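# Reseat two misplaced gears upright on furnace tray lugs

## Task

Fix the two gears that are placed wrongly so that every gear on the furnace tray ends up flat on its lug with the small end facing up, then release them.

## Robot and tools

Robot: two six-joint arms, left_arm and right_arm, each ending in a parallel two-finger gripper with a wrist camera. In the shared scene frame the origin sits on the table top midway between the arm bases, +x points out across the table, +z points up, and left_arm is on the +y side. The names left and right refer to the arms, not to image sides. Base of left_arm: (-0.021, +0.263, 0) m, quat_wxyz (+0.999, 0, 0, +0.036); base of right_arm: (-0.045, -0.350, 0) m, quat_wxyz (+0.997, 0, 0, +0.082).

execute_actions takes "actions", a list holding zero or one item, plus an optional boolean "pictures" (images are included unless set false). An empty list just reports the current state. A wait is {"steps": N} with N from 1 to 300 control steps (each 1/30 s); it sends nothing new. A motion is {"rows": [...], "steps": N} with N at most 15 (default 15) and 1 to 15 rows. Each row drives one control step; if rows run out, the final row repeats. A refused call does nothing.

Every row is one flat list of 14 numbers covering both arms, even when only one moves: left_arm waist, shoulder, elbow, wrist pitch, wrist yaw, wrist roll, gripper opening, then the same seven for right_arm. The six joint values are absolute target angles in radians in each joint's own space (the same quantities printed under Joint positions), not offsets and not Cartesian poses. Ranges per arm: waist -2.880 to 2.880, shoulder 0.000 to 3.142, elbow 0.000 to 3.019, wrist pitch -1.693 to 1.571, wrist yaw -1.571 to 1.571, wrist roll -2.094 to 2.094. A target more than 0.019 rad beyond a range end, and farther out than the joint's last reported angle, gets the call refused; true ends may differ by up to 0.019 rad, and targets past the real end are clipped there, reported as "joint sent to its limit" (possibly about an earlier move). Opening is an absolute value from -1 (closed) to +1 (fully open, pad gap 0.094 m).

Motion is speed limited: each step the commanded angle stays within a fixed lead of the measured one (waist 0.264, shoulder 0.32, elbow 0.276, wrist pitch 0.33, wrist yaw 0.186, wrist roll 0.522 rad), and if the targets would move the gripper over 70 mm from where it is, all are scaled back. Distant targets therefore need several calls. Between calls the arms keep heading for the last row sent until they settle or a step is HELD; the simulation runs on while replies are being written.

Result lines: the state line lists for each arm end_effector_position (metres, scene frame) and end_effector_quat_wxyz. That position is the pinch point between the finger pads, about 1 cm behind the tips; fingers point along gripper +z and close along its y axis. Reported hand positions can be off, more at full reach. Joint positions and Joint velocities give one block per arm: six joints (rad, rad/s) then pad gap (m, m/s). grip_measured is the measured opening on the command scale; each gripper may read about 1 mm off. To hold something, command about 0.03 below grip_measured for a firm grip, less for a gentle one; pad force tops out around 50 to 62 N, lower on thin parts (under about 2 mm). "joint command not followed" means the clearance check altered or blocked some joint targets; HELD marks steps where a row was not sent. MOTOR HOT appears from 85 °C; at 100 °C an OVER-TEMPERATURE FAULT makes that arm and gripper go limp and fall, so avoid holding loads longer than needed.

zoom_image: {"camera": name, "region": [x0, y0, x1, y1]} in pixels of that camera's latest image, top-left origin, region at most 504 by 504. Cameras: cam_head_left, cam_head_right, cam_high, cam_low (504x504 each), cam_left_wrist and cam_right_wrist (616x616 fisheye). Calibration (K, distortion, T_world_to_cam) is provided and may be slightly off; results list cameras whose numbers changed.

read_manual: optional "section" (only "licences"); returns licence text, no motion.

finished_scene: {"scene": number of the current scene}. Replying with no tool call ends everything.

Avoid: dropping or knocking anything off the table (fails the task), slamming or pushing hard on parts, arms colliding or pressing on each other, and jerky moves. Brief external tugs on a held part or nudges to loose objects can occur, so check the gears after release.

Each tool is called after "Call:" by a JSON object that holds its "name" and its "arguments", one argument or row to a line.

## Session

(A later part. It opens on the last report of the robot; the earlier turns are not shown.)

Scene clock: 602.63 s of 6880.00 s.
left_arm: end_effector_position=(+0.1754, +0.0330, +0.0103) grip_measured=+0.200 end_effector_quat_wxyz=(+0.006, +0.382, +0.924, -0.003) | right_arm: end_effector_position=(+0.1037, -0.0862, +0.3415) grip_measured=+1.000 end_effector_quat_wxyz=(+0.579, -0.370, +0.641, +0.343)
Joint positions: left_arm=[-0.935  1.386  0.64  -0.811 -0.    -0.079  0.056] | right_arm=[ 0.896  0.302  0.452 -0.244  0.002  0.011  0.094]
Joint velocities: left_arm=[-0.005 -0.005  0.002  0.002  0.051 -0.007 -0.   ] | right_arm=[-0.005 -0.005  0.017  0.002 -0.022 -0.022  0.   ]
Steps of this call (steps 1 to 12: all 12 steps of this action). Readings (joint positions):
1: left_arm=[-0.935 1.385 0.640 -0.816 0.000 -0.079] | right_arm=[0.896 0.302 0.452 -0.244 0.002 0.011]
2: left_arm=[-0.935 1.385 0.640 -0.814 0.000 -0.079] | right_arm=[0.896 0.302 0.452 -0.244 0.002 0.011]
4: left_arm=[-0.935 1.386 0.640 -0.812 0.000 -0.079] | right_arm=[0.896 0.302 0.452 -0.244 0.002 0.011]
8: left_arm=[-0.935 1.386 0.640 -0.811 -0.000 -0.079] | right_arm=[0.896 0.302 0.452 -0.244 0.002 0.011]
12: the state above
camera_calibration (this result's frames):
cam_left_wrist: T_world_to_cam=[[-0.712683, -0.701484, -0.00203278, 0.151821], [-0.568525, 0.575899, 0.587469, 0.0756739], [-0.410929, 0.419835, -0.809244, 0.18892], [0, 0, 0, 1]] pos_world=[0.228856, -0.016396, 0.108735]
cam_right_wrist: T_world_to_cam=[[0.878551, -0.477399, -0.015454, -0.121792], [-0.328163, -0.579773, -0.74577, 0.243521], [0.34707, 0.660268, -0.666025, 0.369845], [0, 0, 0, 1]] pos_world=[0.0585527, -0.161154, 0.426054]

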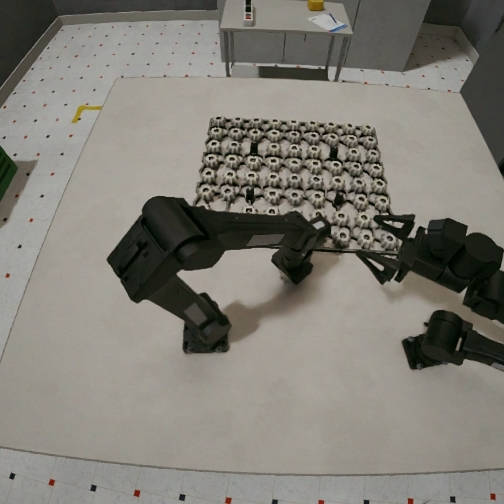

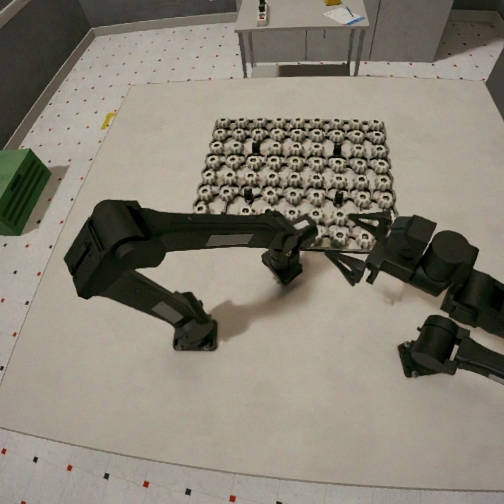

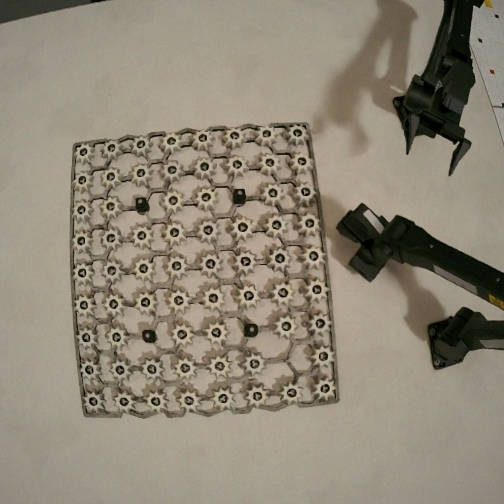

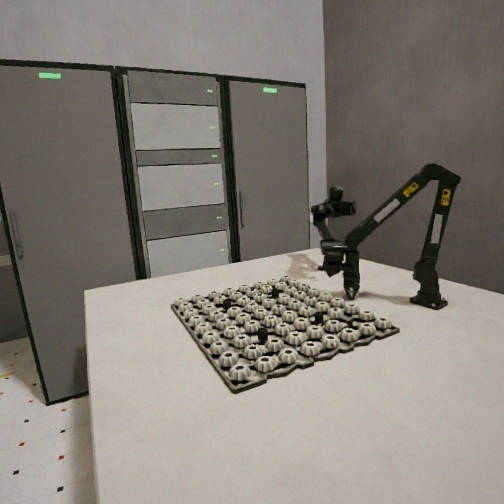

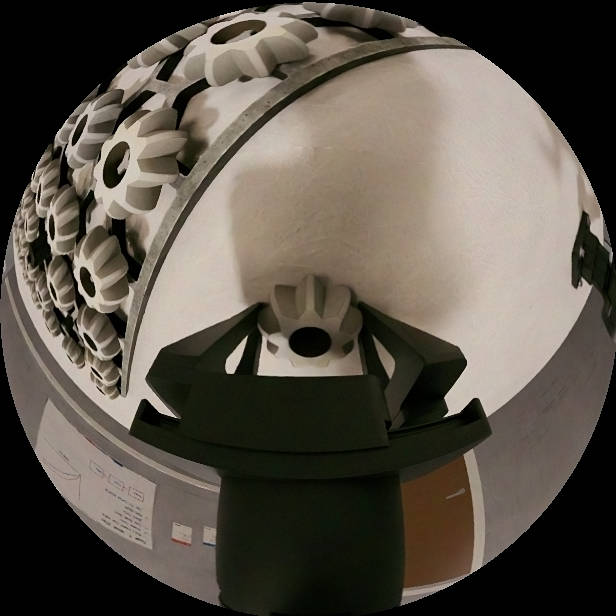

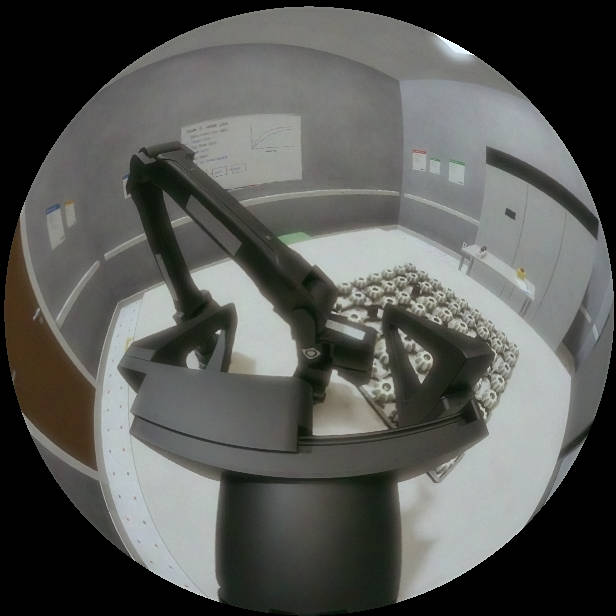

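Call:
{"name": "execute_actions", "arguments": {
  "actions": [
    {"rows": [[-0.93,1.17,0.82,-1.2,0,-0.09,0.0, 0.9,0.3,0.5,-0.25,0,0,1]],"steps":12}
  ],
  "pictures": false
}}

Call:
{"name": "execute_actions", "arguments": {
  "actions": [
    {"rows": [[-0.14,1.42,1.07,-1.2,0,-0.066,0.0, 0.9,0.3,0.5,-0.25,0,0,1]]}
  ],
  "pictures": false
}}

Call:
{"name": "execute_actions", "arguments": {
  "actions": [
    {"steps": 20}
  ],
  "pictures": false
}}

Call:
{"name": "execute_actions", "arguments": {
  "actions": [
    {"rows": [[-0.14,1.505,0.96,-0.99,0,-0.066,0.0, 0.9,0.3,0.5,-0.25,0,0,1]]}
  ]
}}

Scene clock: 625.07 s of 6880.00 s.
left_arm: end_effector_position=(+0.1640, +0.0463, +0.1146) grip_measured=+0.200 end_effector_quat_wxyz=(-0.001, +0.382, +0.924, +0.001) | right_arm: end_effector_position=(+0.1037, -0.0862, +0.3415) grip_measured=+1.000 end_effector_quat_wxyz=(+0.579, -0.370, +0.641, +0.343)
Joint positions: left_arm=[-0.935  1.159  0.772 -1.187 -0.    -0.079  0.056] | right_arm=[ 0.896  0.302  0.452 -0.244  0.002  0.011  0.094]
Joint velocities: left_arm=[ 0.005 -0.015  0.164 -0.002  0.037  0.022 -0.002] | right_arm=[-0.015  0.005 -0.007 -0.002 -0.037  0.051  0.   ]
Steps of this call (steps 1 to 15: the robot went on to your last target; steps 16 to 90: nothing new was sent; then 19.03 s passed at rest; steps 91 to 102: all 12 steps of this action). Readings (joint positions):
91: left_arm=[-0.935 1.380 0.648 -0.841 -0.000 -0.079] | right_arm=[0.896 0.302 0.452 -0.244 0.002 0.011]
92: left_arm=[-0.935 1.368 0.659 -0.905 -0.000 -0.079] | right_arm=[0.896 0.302 0.452 -0.244 0.002 0.011]
94: left_arm=[-0.935 1.319 0.680 -1.026 -0.000 -0.079] | right_arm=[0.896 0.302 0.452 -0.244 0.002 0.011]
98: left_arm=[-0.935 1.203 0.728 -1.167 -0.000 -0.079] | right_arm=[0.896 0.302 0.452 -0.244 0.002 0.011]
102: the state above

Scene clock: 625.57 s of 6880.00 s.
left_arm: end_effector_position=(+0.3351, +0.2030, +0.1018) grip_measured=+0.200 end_effector_quat_wxyz=(-0.039, +0.043, +0.998, +0.003) | right_arm: end_effector_position=(+0.1037, -0.0862, +0.3415) grip_measured=+1.000 end_effector_quat_wxyz=(+0.579, -0.370, +0.641, +0.343)
Joint positions: left_arm=[-0.238  1.434  0.979 -1.193  0.003 -0.079  0.056] | right_arm=[ 0.896  0.302  0.452 -0.244  0.002  0.011  0.094]
Joint velocities: left_arm=[ 1.665  0.005  0.105 -0.002 -0.022  0.051  0.   ] | right_arm=[-0.015 -0.015 -0.012 -0.012  0.022 -0.022  0.   ]
Steps of this call (steps 1 to 15: all 15 steps of this action). Readings (joint positions):
1: left_arm=[-0.925 1.167 0.783 -1.190 0.005 -0.079] | right_arm=[0.896 0.302 0.452 -0.244 0.002 0.011]
2: left_arm=[-0.901 1.190 0.801 -1.196 0.009 -0.079] | right_arm=[0.896 0.302 0.452 -0.244 0.002 0.011]
4: left_arm=[-0.825 1.259 0.851 -1.198 0.009 -0.079] | right_arm=[0.896 0.302 0.452 -0.244 0.002 0.011]
8: left_arm=[-0.633 1.383 0.940 -1.196 0.008 -0.079] | right_arm=[0.896 0.302 0.452 -0.244 0.002 0.011]
15: the state above

Scene clock: 626.23 s of 6880.00 s.
left_arm: end_effector_position=(+0.3510, +0.2373, +0.1113) grip_measured=+0.200 end_effector_quat_wxyz=(-0.024, -0.005, +1.000, +0.002) | right_arm: end_effector_position=(+0.1037, -0.0862, +0.3415) grip_measured=+1.000 end_effector_quat_wxyz=(+0.579, -0.370, +0.641, +0.343)
Joint positions: left_arm=[-0.141  1.434  1.007 -1.193 -0.    -0.079  0.056] | right_arm=[ 0.896  0.302  0.452 -0.244  0.002  0.011  0.094]
Joint velocities: left_arm=[-0.005 -0.024 -0.007 -0.007 -0.037 -0.051 -0.   ] | right_arm=[-0.015  0.005 -0.007 -0.002 -0.051 -0.022  0.   ]
Steps of this call (steps 1 to 20: the robot went on to your last target). Readings (joint positions):
1: left_arm=[-0.186 1.434 0.984 -1.193 -0.000 -0.079] | right_arm=[0.896 0.302 0.452 -0.244 0.002 0.011]
2: left_arm=[-0.143 1.434 0.989 -1.193 -0.005 -0.079] | right_arm=[0.896 0.302 0.452 -0.244 0.002 0.011]
4: left_arm=[-0.095 1.434 1.001 -1.193 -0.008 -0.079] | right_arm=[0.896 0.302 0.452 -0.244 0.002 0.011]
8: left_arm=[-0.110 1.434 1.007 -1.193 -0.004 -0.079] | right_arm=[0.896 0.302 0.452 -0.244 0.002 0.011]
20: the state above

Scene clock: 626.73 s of 6880.00 s.
left_arm: end_effector_position=(+0.3707, +0.2360, +0.0601) grip_measured=+0.200 end_effector_quat_wxyz=(+0.001, -0.005, +1.000, +0.000) | right_arm: end_effector_position=(+0.1037, -0.0862, +0.3415) grip_measured=+1.000 end_effector_quat_wxyz=(+0.579, -0.370, +0.641, +0.343)
Joint positions: left_arm=[-0.141  1.521  0.951 -0.999 -0.    -0.079  0.056] | right_arm=[ 0.896  0.302  0.452 -0.244  0.002  0.011  0.094]
Joint velocities: left_arm=[-0.005  0.005  0.002  0.012 -0.051  0.022  0.   ] | right_arm=[-0.005 -0.015  0.017  0.002  0.022 -0.037  0.   ]
Steps of this call (steps 1 to 15: all 15 steps of this action). Readings (joint positions):
1: left_arm=[-0.141 1.436 0.999 -1.164 -0.000 -0.079] | right_arm=[0.896 0.302 0.452 -0.244 0.002 0.011]
2: left_arm=[-0.141 1.439 0.988 -1.105 -0.000 -0.079] | right_arm=[0.896 0.302 0.452 -0.244 0.002 0.011]
4: left_arm=[-0.141 1.467 0.975 -1.031 -0.000 -0.079] | right_arm=[0.896 0.302 0.452 -0.244 0.002 0.011]
8: left_arm=[-0.141 1.516 0.960 -1.000 -0.000 -0.079] | right_arm=[0.896 0.302 0.452 -0.244 0.002 0.011]
15: the state above
camera_calibration (this result's frames):
cam_left_wrist: T_world_to_cam=[[0.000504886, -0.999996, -0.00284526, 0.239601], [-0.802258, -0.0021036, 0.596974, 0.26299], [-0.596978, 0.00198122, -0.802255, 0.391379], [0, 0, 0, 1]] pos_world=[0.444509, 0.239377, 0.157669]
cam_right_wrist: T_world_to_cam=[[0.878551, -0.477399, -0.015454, -0.121792], [-0.328163, -0.579773, -0.74577, 0.243521], [0.34707, 0.660268, -0.666025, 0.369845], [0, 0, 0, 1]] pos_world=[0.0585527, -0.161154, 0.426054]

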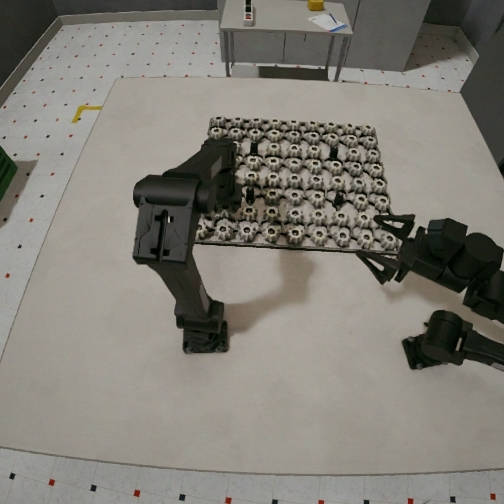

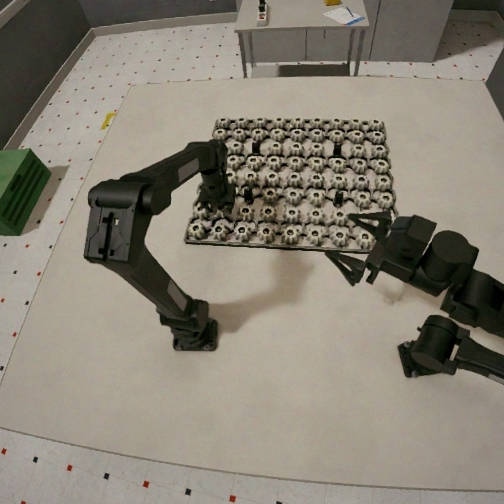

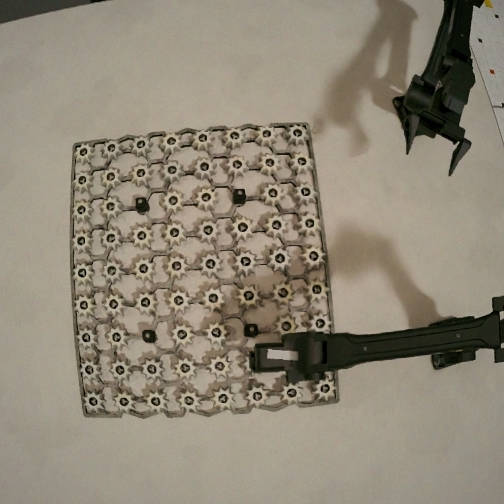

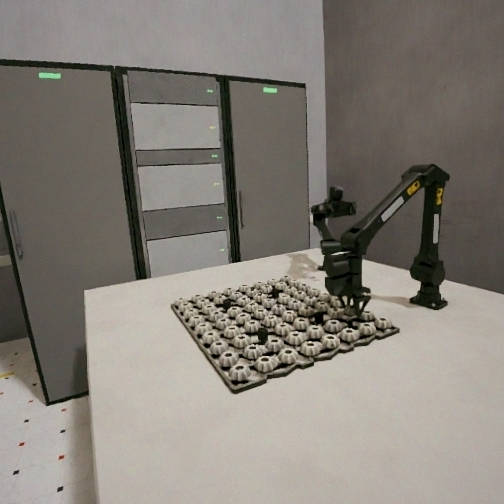

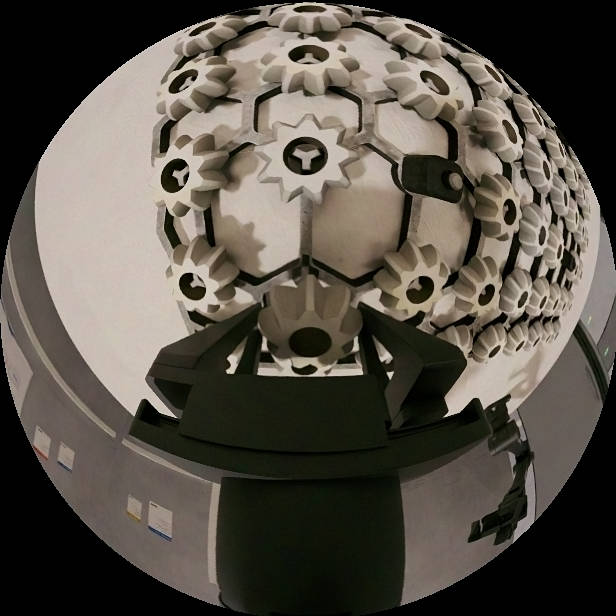

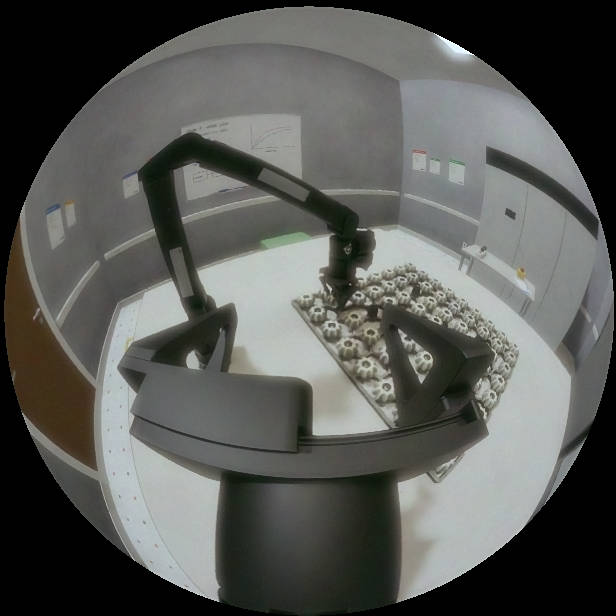

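Call:
{"name": "execute_actions", "arguments": {
  "actions": [
    {"rows": [[-0.135,1.56,1.02,-0.955,0,-0.066,0.0, 0.9,0.3,0.5,-0.25,0,0,1]]}
  ],
  "pictures": false
}}

Call:
{"name": "execute_actions", "arguments": {
  "actions": [
    {"steps": 8}
  ]
}}

Scene clock: 653.60 s of 6880.00 s.
left_arm: end_effector_position=(+0.3789, +0.2354, +0.0474) grip_measured=+0.200 end_effector_quat_wxyz=(+0.002, -0.005, +1.000, +0.000) | right_arm: end_effector_position=(+0.1037, -0.0862, +0.3415) grip_measured=+1.000 end_effector_quat_wxyz=(+0.579, -0.370, +0.641, +0.343)
Joint positions: left_arm=[-0.141  1.56   0.957 -0.964 -0.    -0.079  0.056] | right_arm=[ 0.896  0.302  0.452 -0.244  0.002  0.011  0.094]
Joint velocities: left_arm=[-0.015  0.005  0.007 -0.007  0.095 -0.007  0.001] | right_arm=[-0.005 -0.015 -0.007 -0.007 -0.022 -0.022  0.   ]
Steps of this call (steps 1 to 15: the robot went on to your last target; steps 16 to 90: nothing new was sent; then 23.37 s passed at rest; steps 91 to 105: all 15 steps of this action). Readings (joint positions):
91: left_arm=[-0.141 1.523 0.951 -0.994 -0.000 -0.079] | right_arm=[0.896 0.302 0.452 -0.244 0.002 0.011]
92: left_arm=[-0.141 1.527 0.952 -0.985 -0.000 -0.079] | right_arm=[0.896 0.302 0.452 -0.244 0.002 0.011]
94: left_arm=[-0.141 1.540 0.955 -0.971 -0.000 -0.079] | right_arm=[0.896 0.302 0.452 -0.244 0.002 0.011]
98: left_arm=[-0.141 1.560 0.957 -0.964 -0.000 -0.079] | right_arm=[0.896 0.302 0.452 -0.244 0.002 0.011]
105: the state above

Scene clock: 653.87 s of 6880.00 s.
left_arm: end_effector_position=(+0.3789, +0.2354, +0.0474) grip_measured=+0.200 end_effector_quat_wxyz=(+0.002, -0.005, +1.000, +0.000) | right_arm: end_effector_position=(+0.1037, -0.0862, +0.3415) grip_measured=+1.000 end_effector_quat_wxyz=(+0.579, -0.370, +0.641, +0.343)
Joint positions: left_arm=[-0.141  1.56   0.957 -0.964 -0.    -0.079  0.056] | right_arm=[ 0.896  0.302  0.452 -0.244  0.002  0.011  0.094]
Joint velocities: left_arm=[-0.005  0.005 -0.012 -0.007 -0.037 -0.022 -0.001] | right_arm=[-0.015 -0.015 -0.017 -0.012 -0.081  0.022  0.   ]
Steps of this call (steps 1 to 8: the robot went on to your last target). Readings (joint positions):
1: left_arm=[-0.141 1.560 0.957 -0.964 -0.000 -0.079] | right_arm=[0.896 0.302 0.452 -0.244 0.002 0.011]
2: left_arm=[-0.141 1.560 0.957 -0.964 -0.000 -0.079] | right_arm=[0.896 0.302 0.452 -0.244 0.002 0.011]
4: left_arm=[-0.141 1.560 0.957 -0.964 -0.000 -0.079] | right_arm=[0.896 0.302 0.452 -0.244 0.002 0.011]
8: the state above
camera_calibration (this result's frames):
cam_left_wrist: T_world_to_cam=[[0.000510175, -0.999996, -0.00271423, 0.238994], [-0.803392, -0.00202606, 0.595447, 0.277563], [-0.59545, 0.00187681, -0.80339, 0.38564], [0, 0, 0, 1]] pos_world=[0.452499, 0.238831, 0.145194]
cam_right_wrist: T_world_to_cam=[[0.878551, -0.477399, -0.015454, -0.121792], [-0.328163, -0.579773, -0.74577, 0.243521], [0.34707, 0.660268, -0.666025, 0.369845], [0, 0, 0, 1]] pos_world=[0.0585527, -0.161154, 0.426054]

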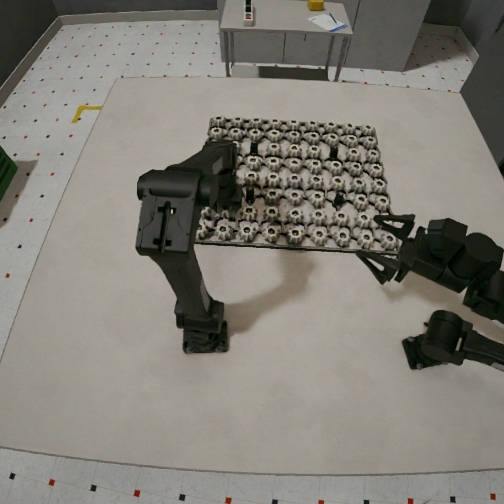

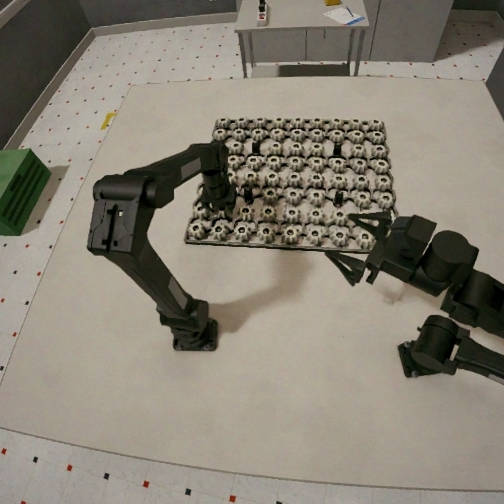

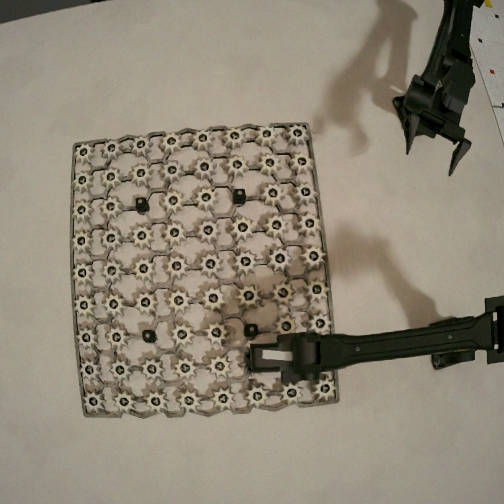

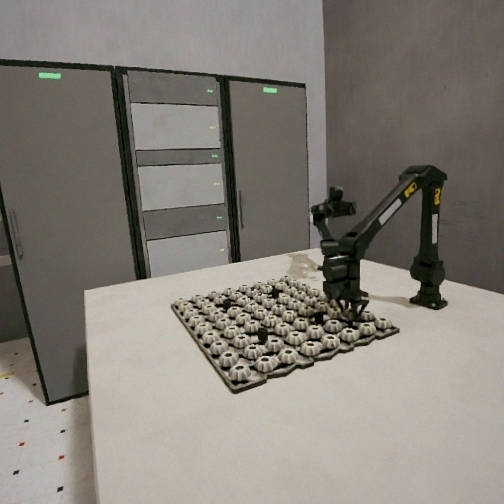

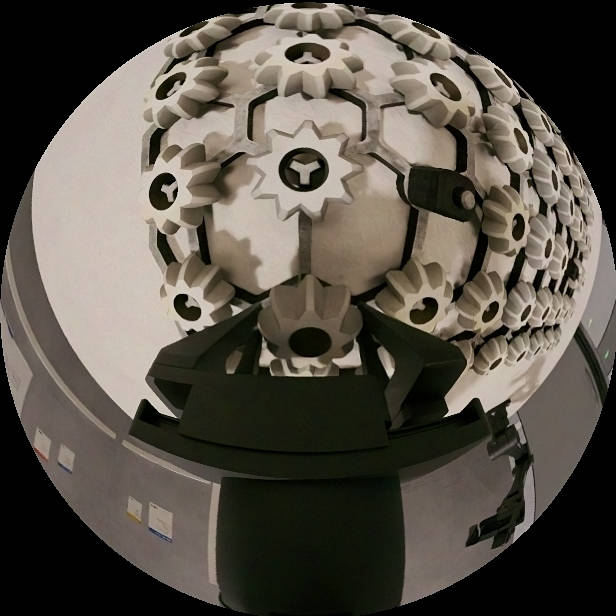

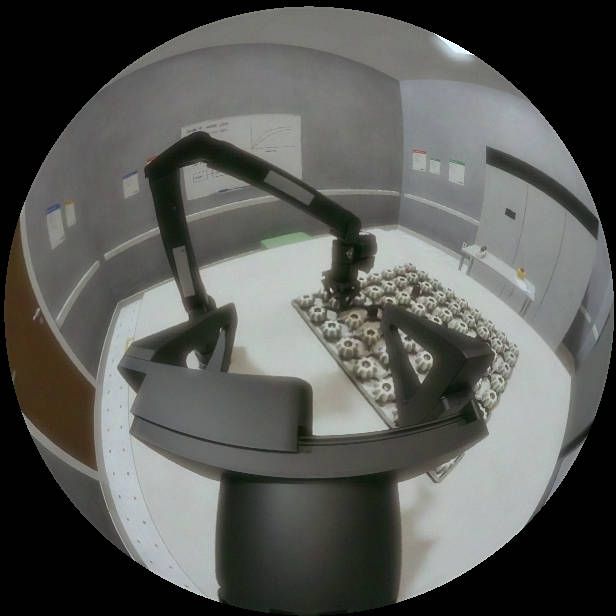

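Call:
{"name": "execute_actions", "arguments": {
  "actions": [
    {"rows": [[-0.126,1.56,1.0,-0.955,0,-0.066,0.0, 0.9,0.3,0.5,-0.25,0,0,1]],"steps":8}
  ],
  "pictures": false
}}

Call:
{"name": "execute_actions", "arguments": {
  "actions": [
    {"rows": [[-0.126,1.605,0.945,-0.89,0,-0.066,0.0, 0.9,0.3,0.5,-0.25,0,0,1]]}
  ]
}}

Scene clock: 666.17 s of 6880.00 s.
left_arm: end_effector_position=(+0.3790, +0.2380, +0.0474) grip_measured=+0.200 end_effector_quat_wxyz=(+0.002, -0.009, +1.000, +0.000) | right_arm: end_effector_position=(+0.1037, -0.0862, +0.3415) grip_measured=+1.000 end_effector_quat_wxyz=(+0.579, -0.370, +0.641, +0.343)
Joint positions: left_arm=[-0.135  1.56   0.957 -0.964 -0.    -0.079  0.056] | right_arm=[ 0.896  0.302  0.452 -0.244  0.002  0.011  0.094]
Joint velocities: left_arm=[-0.005  0.005  0.007  0.002 -0.037 -0.154 -0.   ] | right_arm=[-0.015 -0.005 -0.007 -0.012 -0.066 -0.022  0.   ]
Steps of this call (steps 1 to 15: the robot went on to your last target; steps 16 to 90: nothing new was sent; then 9.03 s passed at rest; steps 91 to 98: all 8 steps of this action). Readings (joint positions):
91: left_arm=[-0.141 1.560 0.957 -0.964 -0.000 -0.079] | right_arm=[0.896 0.302 0.452 -0.244 0.002 0.011]
92: left_arm=[-0.140 1.560 0.957 -0.964 -0.000 -0.079] | right_arm=[0.896 0.302 0.452 -0.244 0.002 0.011]
94: left_arm=[-0.138 1.560 0.957 -0.964 -0.000 -0.079] | right_arm=[0.896 0.302 0.452 -0.244 0.002 0.011]
98: the state above

Scene clock: 666.67 s of 6880.00 s.
left_arm: end_effector_position=(+0.3858, +0.2384, +0.0271) grip_measured=+0.200 end_effector_quat_wxyz=(+0.007, -0.009, +1.000, +0.000) | right_arm: end_effector_position=(+0.1037, -0.0862, +0.3415) grip_measured=+1.000 end_effector_quat_wxyz=(+0.579, -0.370, +0.641, +0.343)
Joint positions: left_arm=[-0.133  1.605  0.946 -0.898 -0.002 -0.079  0.056] | right_arm=[ 0.896  0.302  0.452 -0.244  0.002  0.011  0.094]
Joint velocities: left_arm=[ 0.005 -0.005 -0.017 -0.007 -0.066 -0.037 -0.   ] | right_arm=[-0.005 -0.015  0.002  0.007  0.066 -0.022  0.   ]
Steps of this call (steps 1 to 15: all 15 steps of this action). Readings (joint positions):
1: left_arm=[-0.134 1.562 0.955 -0.955 -0.000 -0.079] | right_arm=[0.896 0.302 0.452 -0.244 0.002 0.011]
2: left_arm=[-0.134 1.565 0.953 -0.936 -0.000 -0.079] | right_arm=[0.896 0.302 0.452 -0.244 0.002 0.011]
4: left_arm=[-0.134 1.579 0.952 -0.911 -0.001 -0.079] | right_arm=[0.896 0.302 0.452 -0.244 0.002 0.011]
8: left_arm=[-0.133 1.604 0.946 -0.902 -0.002 -0.079] | right_arm=[0.896 0.302 0.452 -0.244 0.002 0.011]
15: the state above
camera_calibration (this result's frames):
cam_left_wrist: T_world_to_cam=[[0.0085606, -0.999958, -0.00317438, 0.238829], [-0.809246, -0.00879265, 0.587404, 0.299394], [-0.587407, -0.00245968, -0.809288, 0.371494], [0, 0, 0, 1]] pos_world=[0.458457, 0.242365, 0.125538]
cam_right_wrist: T_world_to_cam=[[0.878551, -0.477399, -0.015454, -0.121792], [-0.328163, -0.579773, -0.74577, 0.243521], [0.34707, 0.660268, -0.666025, 0.369845], [0, 0, 0, 1]] pos_world=[0.0585527, -0.161154, 0.426054]

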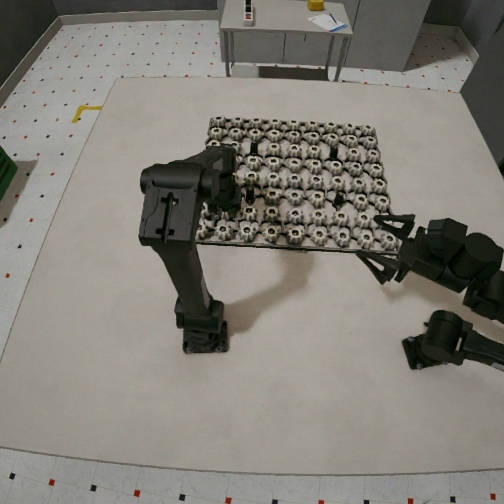

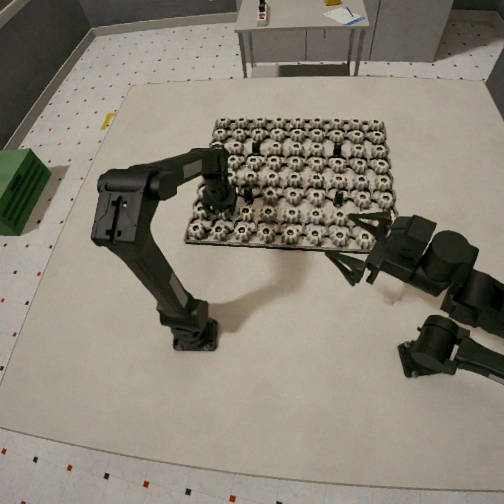

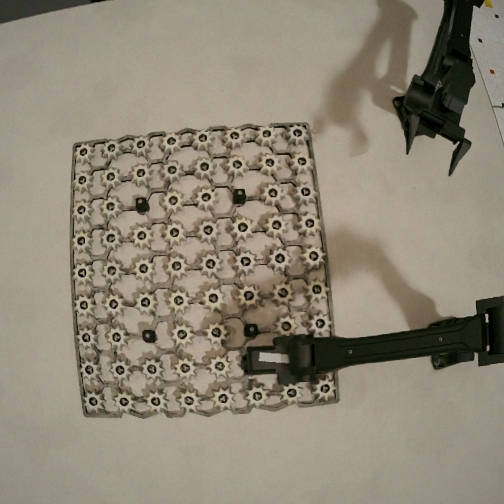

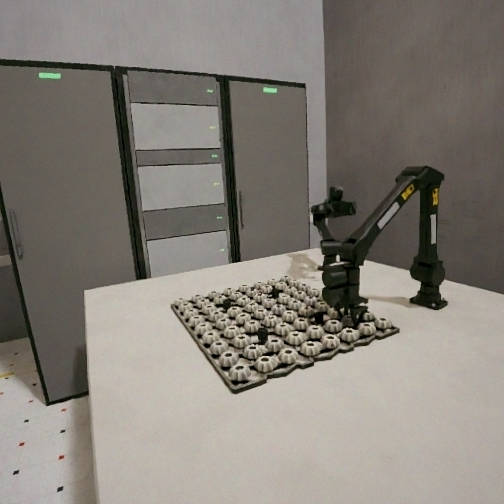

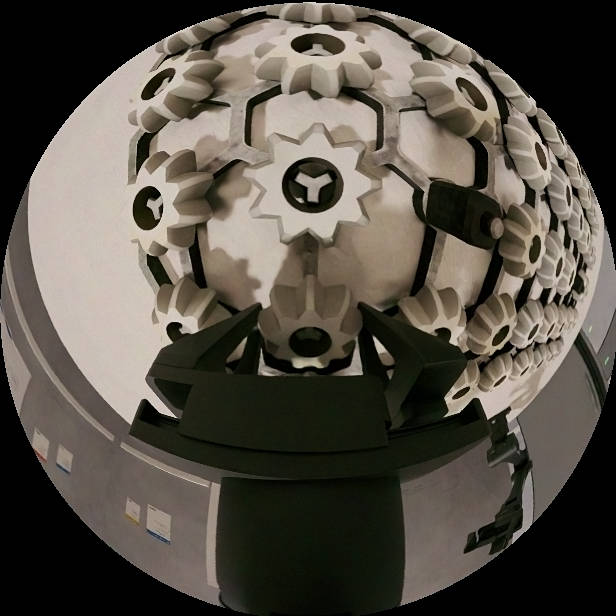

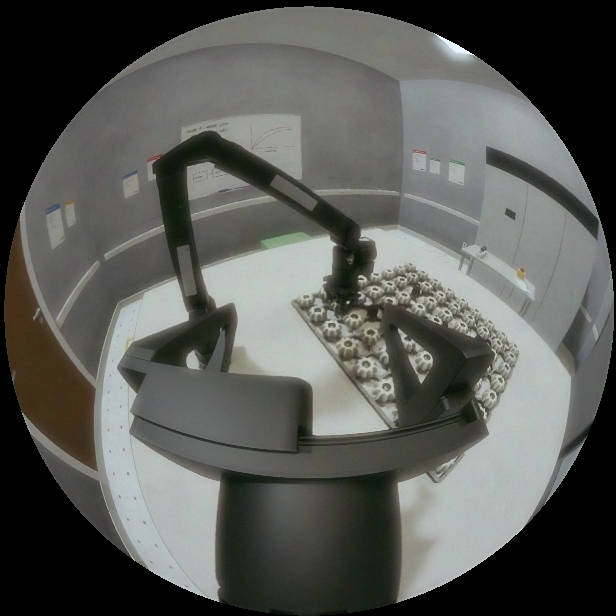

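Lug visible in the hole. Release and lift.

Call:
{"name": "execute_actions", "arguments": {
  "actions": [
    {"rows": [[-0.126,1.605,0.945,-0.89,0,-0.066,0.38, 0.9,0.3,0.5,-0.25,0,0,1]],"steps":10}
  ],
  "pictures": false
}}

Call:
{"name": "execute_actions", "arguments": {
  "actions": [
    {"rows": [[-0.126,1.44,1.09,-1.2,0,-0.066,0.38, 0.9,0.3,0.5,-0.25,0,0,1]]}
  ]
}}

Scene clock: 678.47 s of 6880.00 s.
left_arm: end_effector_position=(+0.3858, +0.2384, +0.0271) grip_measured=+0.377 end_effector_quat_wxyz=(+0.007, -0.009, +1.000, +0.000) | right_arm: end_effector_position=(+0.1037, -0.0862, +0.3415) grip_measured=+1.000 end_effector_quat_wxyz=(+0.579, -0.370, +0.641, +0.343)
Joint positions: left_arm=[-0.133  1.605  0.946 -0.898 -0.002 -0.079  0.065] | right_arm=[ 0.896  0.302  0.452 -0.244  0.002  0.011  0.094]
Joint velocities: left_arm=[-0.015  0.005 -0.022 -0.012  0.037  0.022 -0.   ] | right_arm=[ 0.005 -0.015 -0.007 -0.012 -0.022 -0.022  0.   ]
Steps of this call (steps 1 to 15: the robot went on to your last target; steps 16 to 90: nothing new was sent; then 8.47 s passed at rest; steps 91 to 100: all 10 steps of this action). Readings (joint positions):
91: left_arm=[-0.133 1.605 0.946 -0.898 -0.002 -0.079] | right_arm=[0.896 0.302 0.452 -0.244 0.002 0.011]
92: left_arm=[-0.133 1.605 0.946 -0.898 -0.002 -0.079] | right_arm=[0.896 0.302 0.452 -0.244 0.002 0.011]
94: left_arm=[-0.133 1.605 0.946 -0.898 -0.002 -0.079] | right_arm=[0.896 0.302 0.452 -0.244 0.002 0.011]
98: left_arm=[-0.133 1.605 0.946 -0.898 -0.002 -0.079] | right_arm=[0.896 0.302 0.452 -0.244 0.002 0.011]
100: the state above

Scene clock: 678.97 s of 6880.00 s.
left_arm: end_effector_position=(+0.3728, +0.2392, +0.1345) grip_measured=+0.377 end_effector_quat_wxyz=(+0.011, -0.009, +1.000, +0.000) | right_arm: end_effector_position=(+0.1037, -0.0862, +0.3415) grip_measured=+1.000 end_effector_quat_wxyz=(+0.579, -0.370, +0.641, +0.343)
Joint positions: left_arm=[-0.133  1.421  1.06  -1.189 -0.002 -0.079  0.065] | right_arm=[ 0.896  0.302  0.452 -0.244  0.002  0.011  0.094]
Joint velocities: left_arm=[-0.005  0.044 -0.012 -0.066  0.066 -0.081  0.   ] | right_arm=[-0.015 -0.015 -0.007 -0.017  0.007  0.037  0.   ]
Steps of this call (steps 1 to 15: all 15 steps of this action). Readings (joint positions):
1: left_arm=[-0.133 1.601 0.952 -0.929 -0.002 -0.079] | right_arm=[0.896 0.302 0.452 -0.244 0.002 0.011]
2: left_arm=[-0.133 1.594 0.960 -0.990 -0.002 -0.079] | right_arm=[0.896 0.302 0.452 -0.244 0.002 0.011]
4: left_arm=[-0.133 1.558 0.973 -1.082 -0.002 -0.079] | right_arm=[0.896 0.302 0.452 -0.244 0.002 0.011]
8: left_arm=[-0.133 1.469 1.015 -1.177 -0.002 -0.079] | right_arm=[0.896 0.302 0.452 -0.244 0.002 0.011]
15: the state above
camera_calibration (this result's frames):
cam_left_wrist: T_world_to_cam=[[0.00858177, -0.99996, -0.00267612, 0.239991], [-0.813475, -0.00853766, 0.581537, 0.228075], [-0.581537, -0.00281367, -0.813515, 0.449256], [0, 0, 0, 1]] pos_world=[0.444733, 0.243193, 0.233485]
cam_right_wrist: T_world_to_cam=[[0.878551, -0.477399, -0.015454, -0.121792], [-0.328163, -0.579773, -0.74577, 0.243521], [0.34707, 0.660268, -0.666025, 0.369845], [0, 0, 0, 1]] pos_world=[0.0585527, -0.161154, 0.426054]

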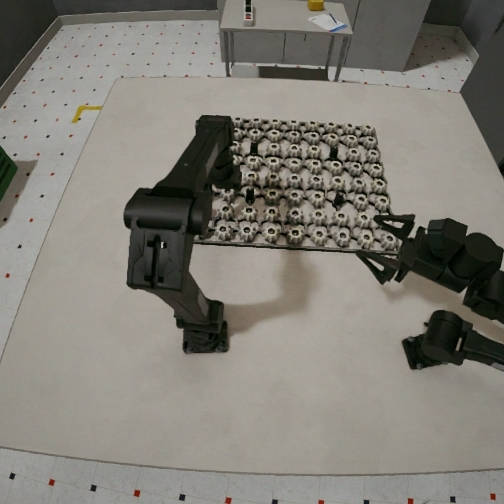

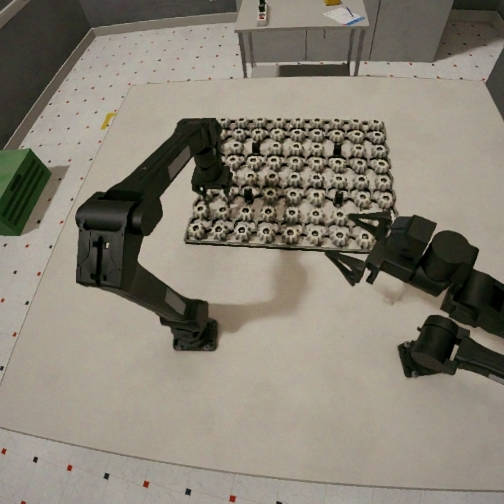

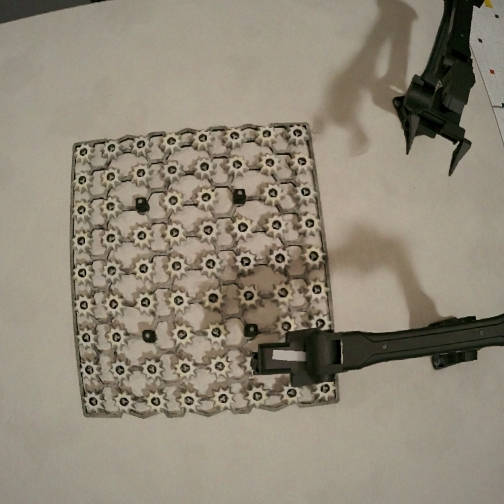

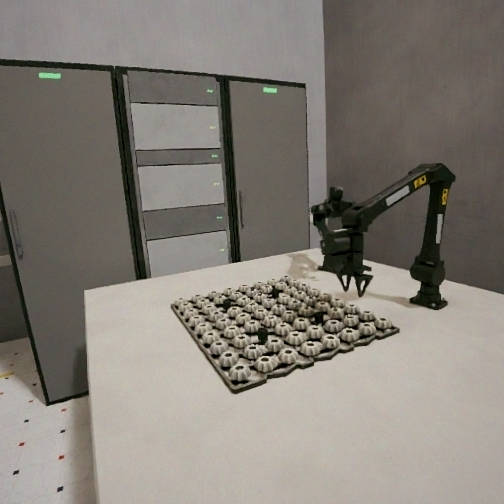

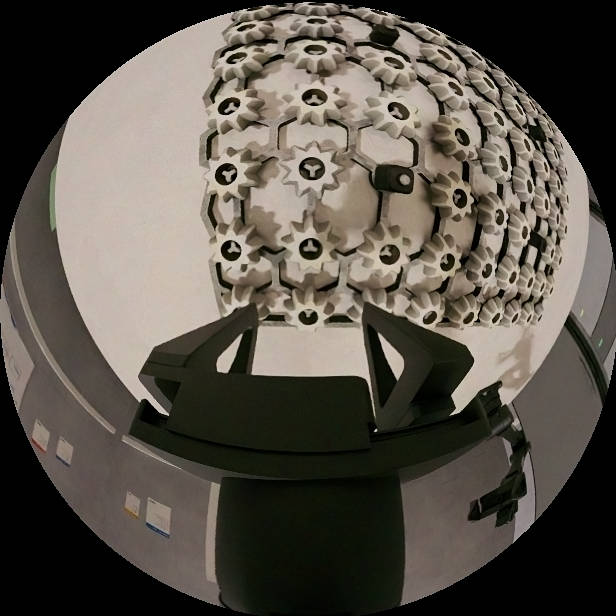

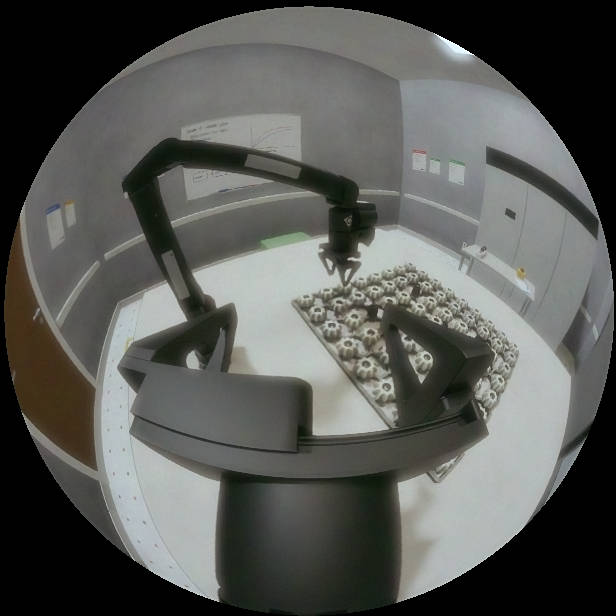

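Call:
{"name": "finished_scene", "arguments": {
  "scene": 1
}}

The scene is finished: the task was done.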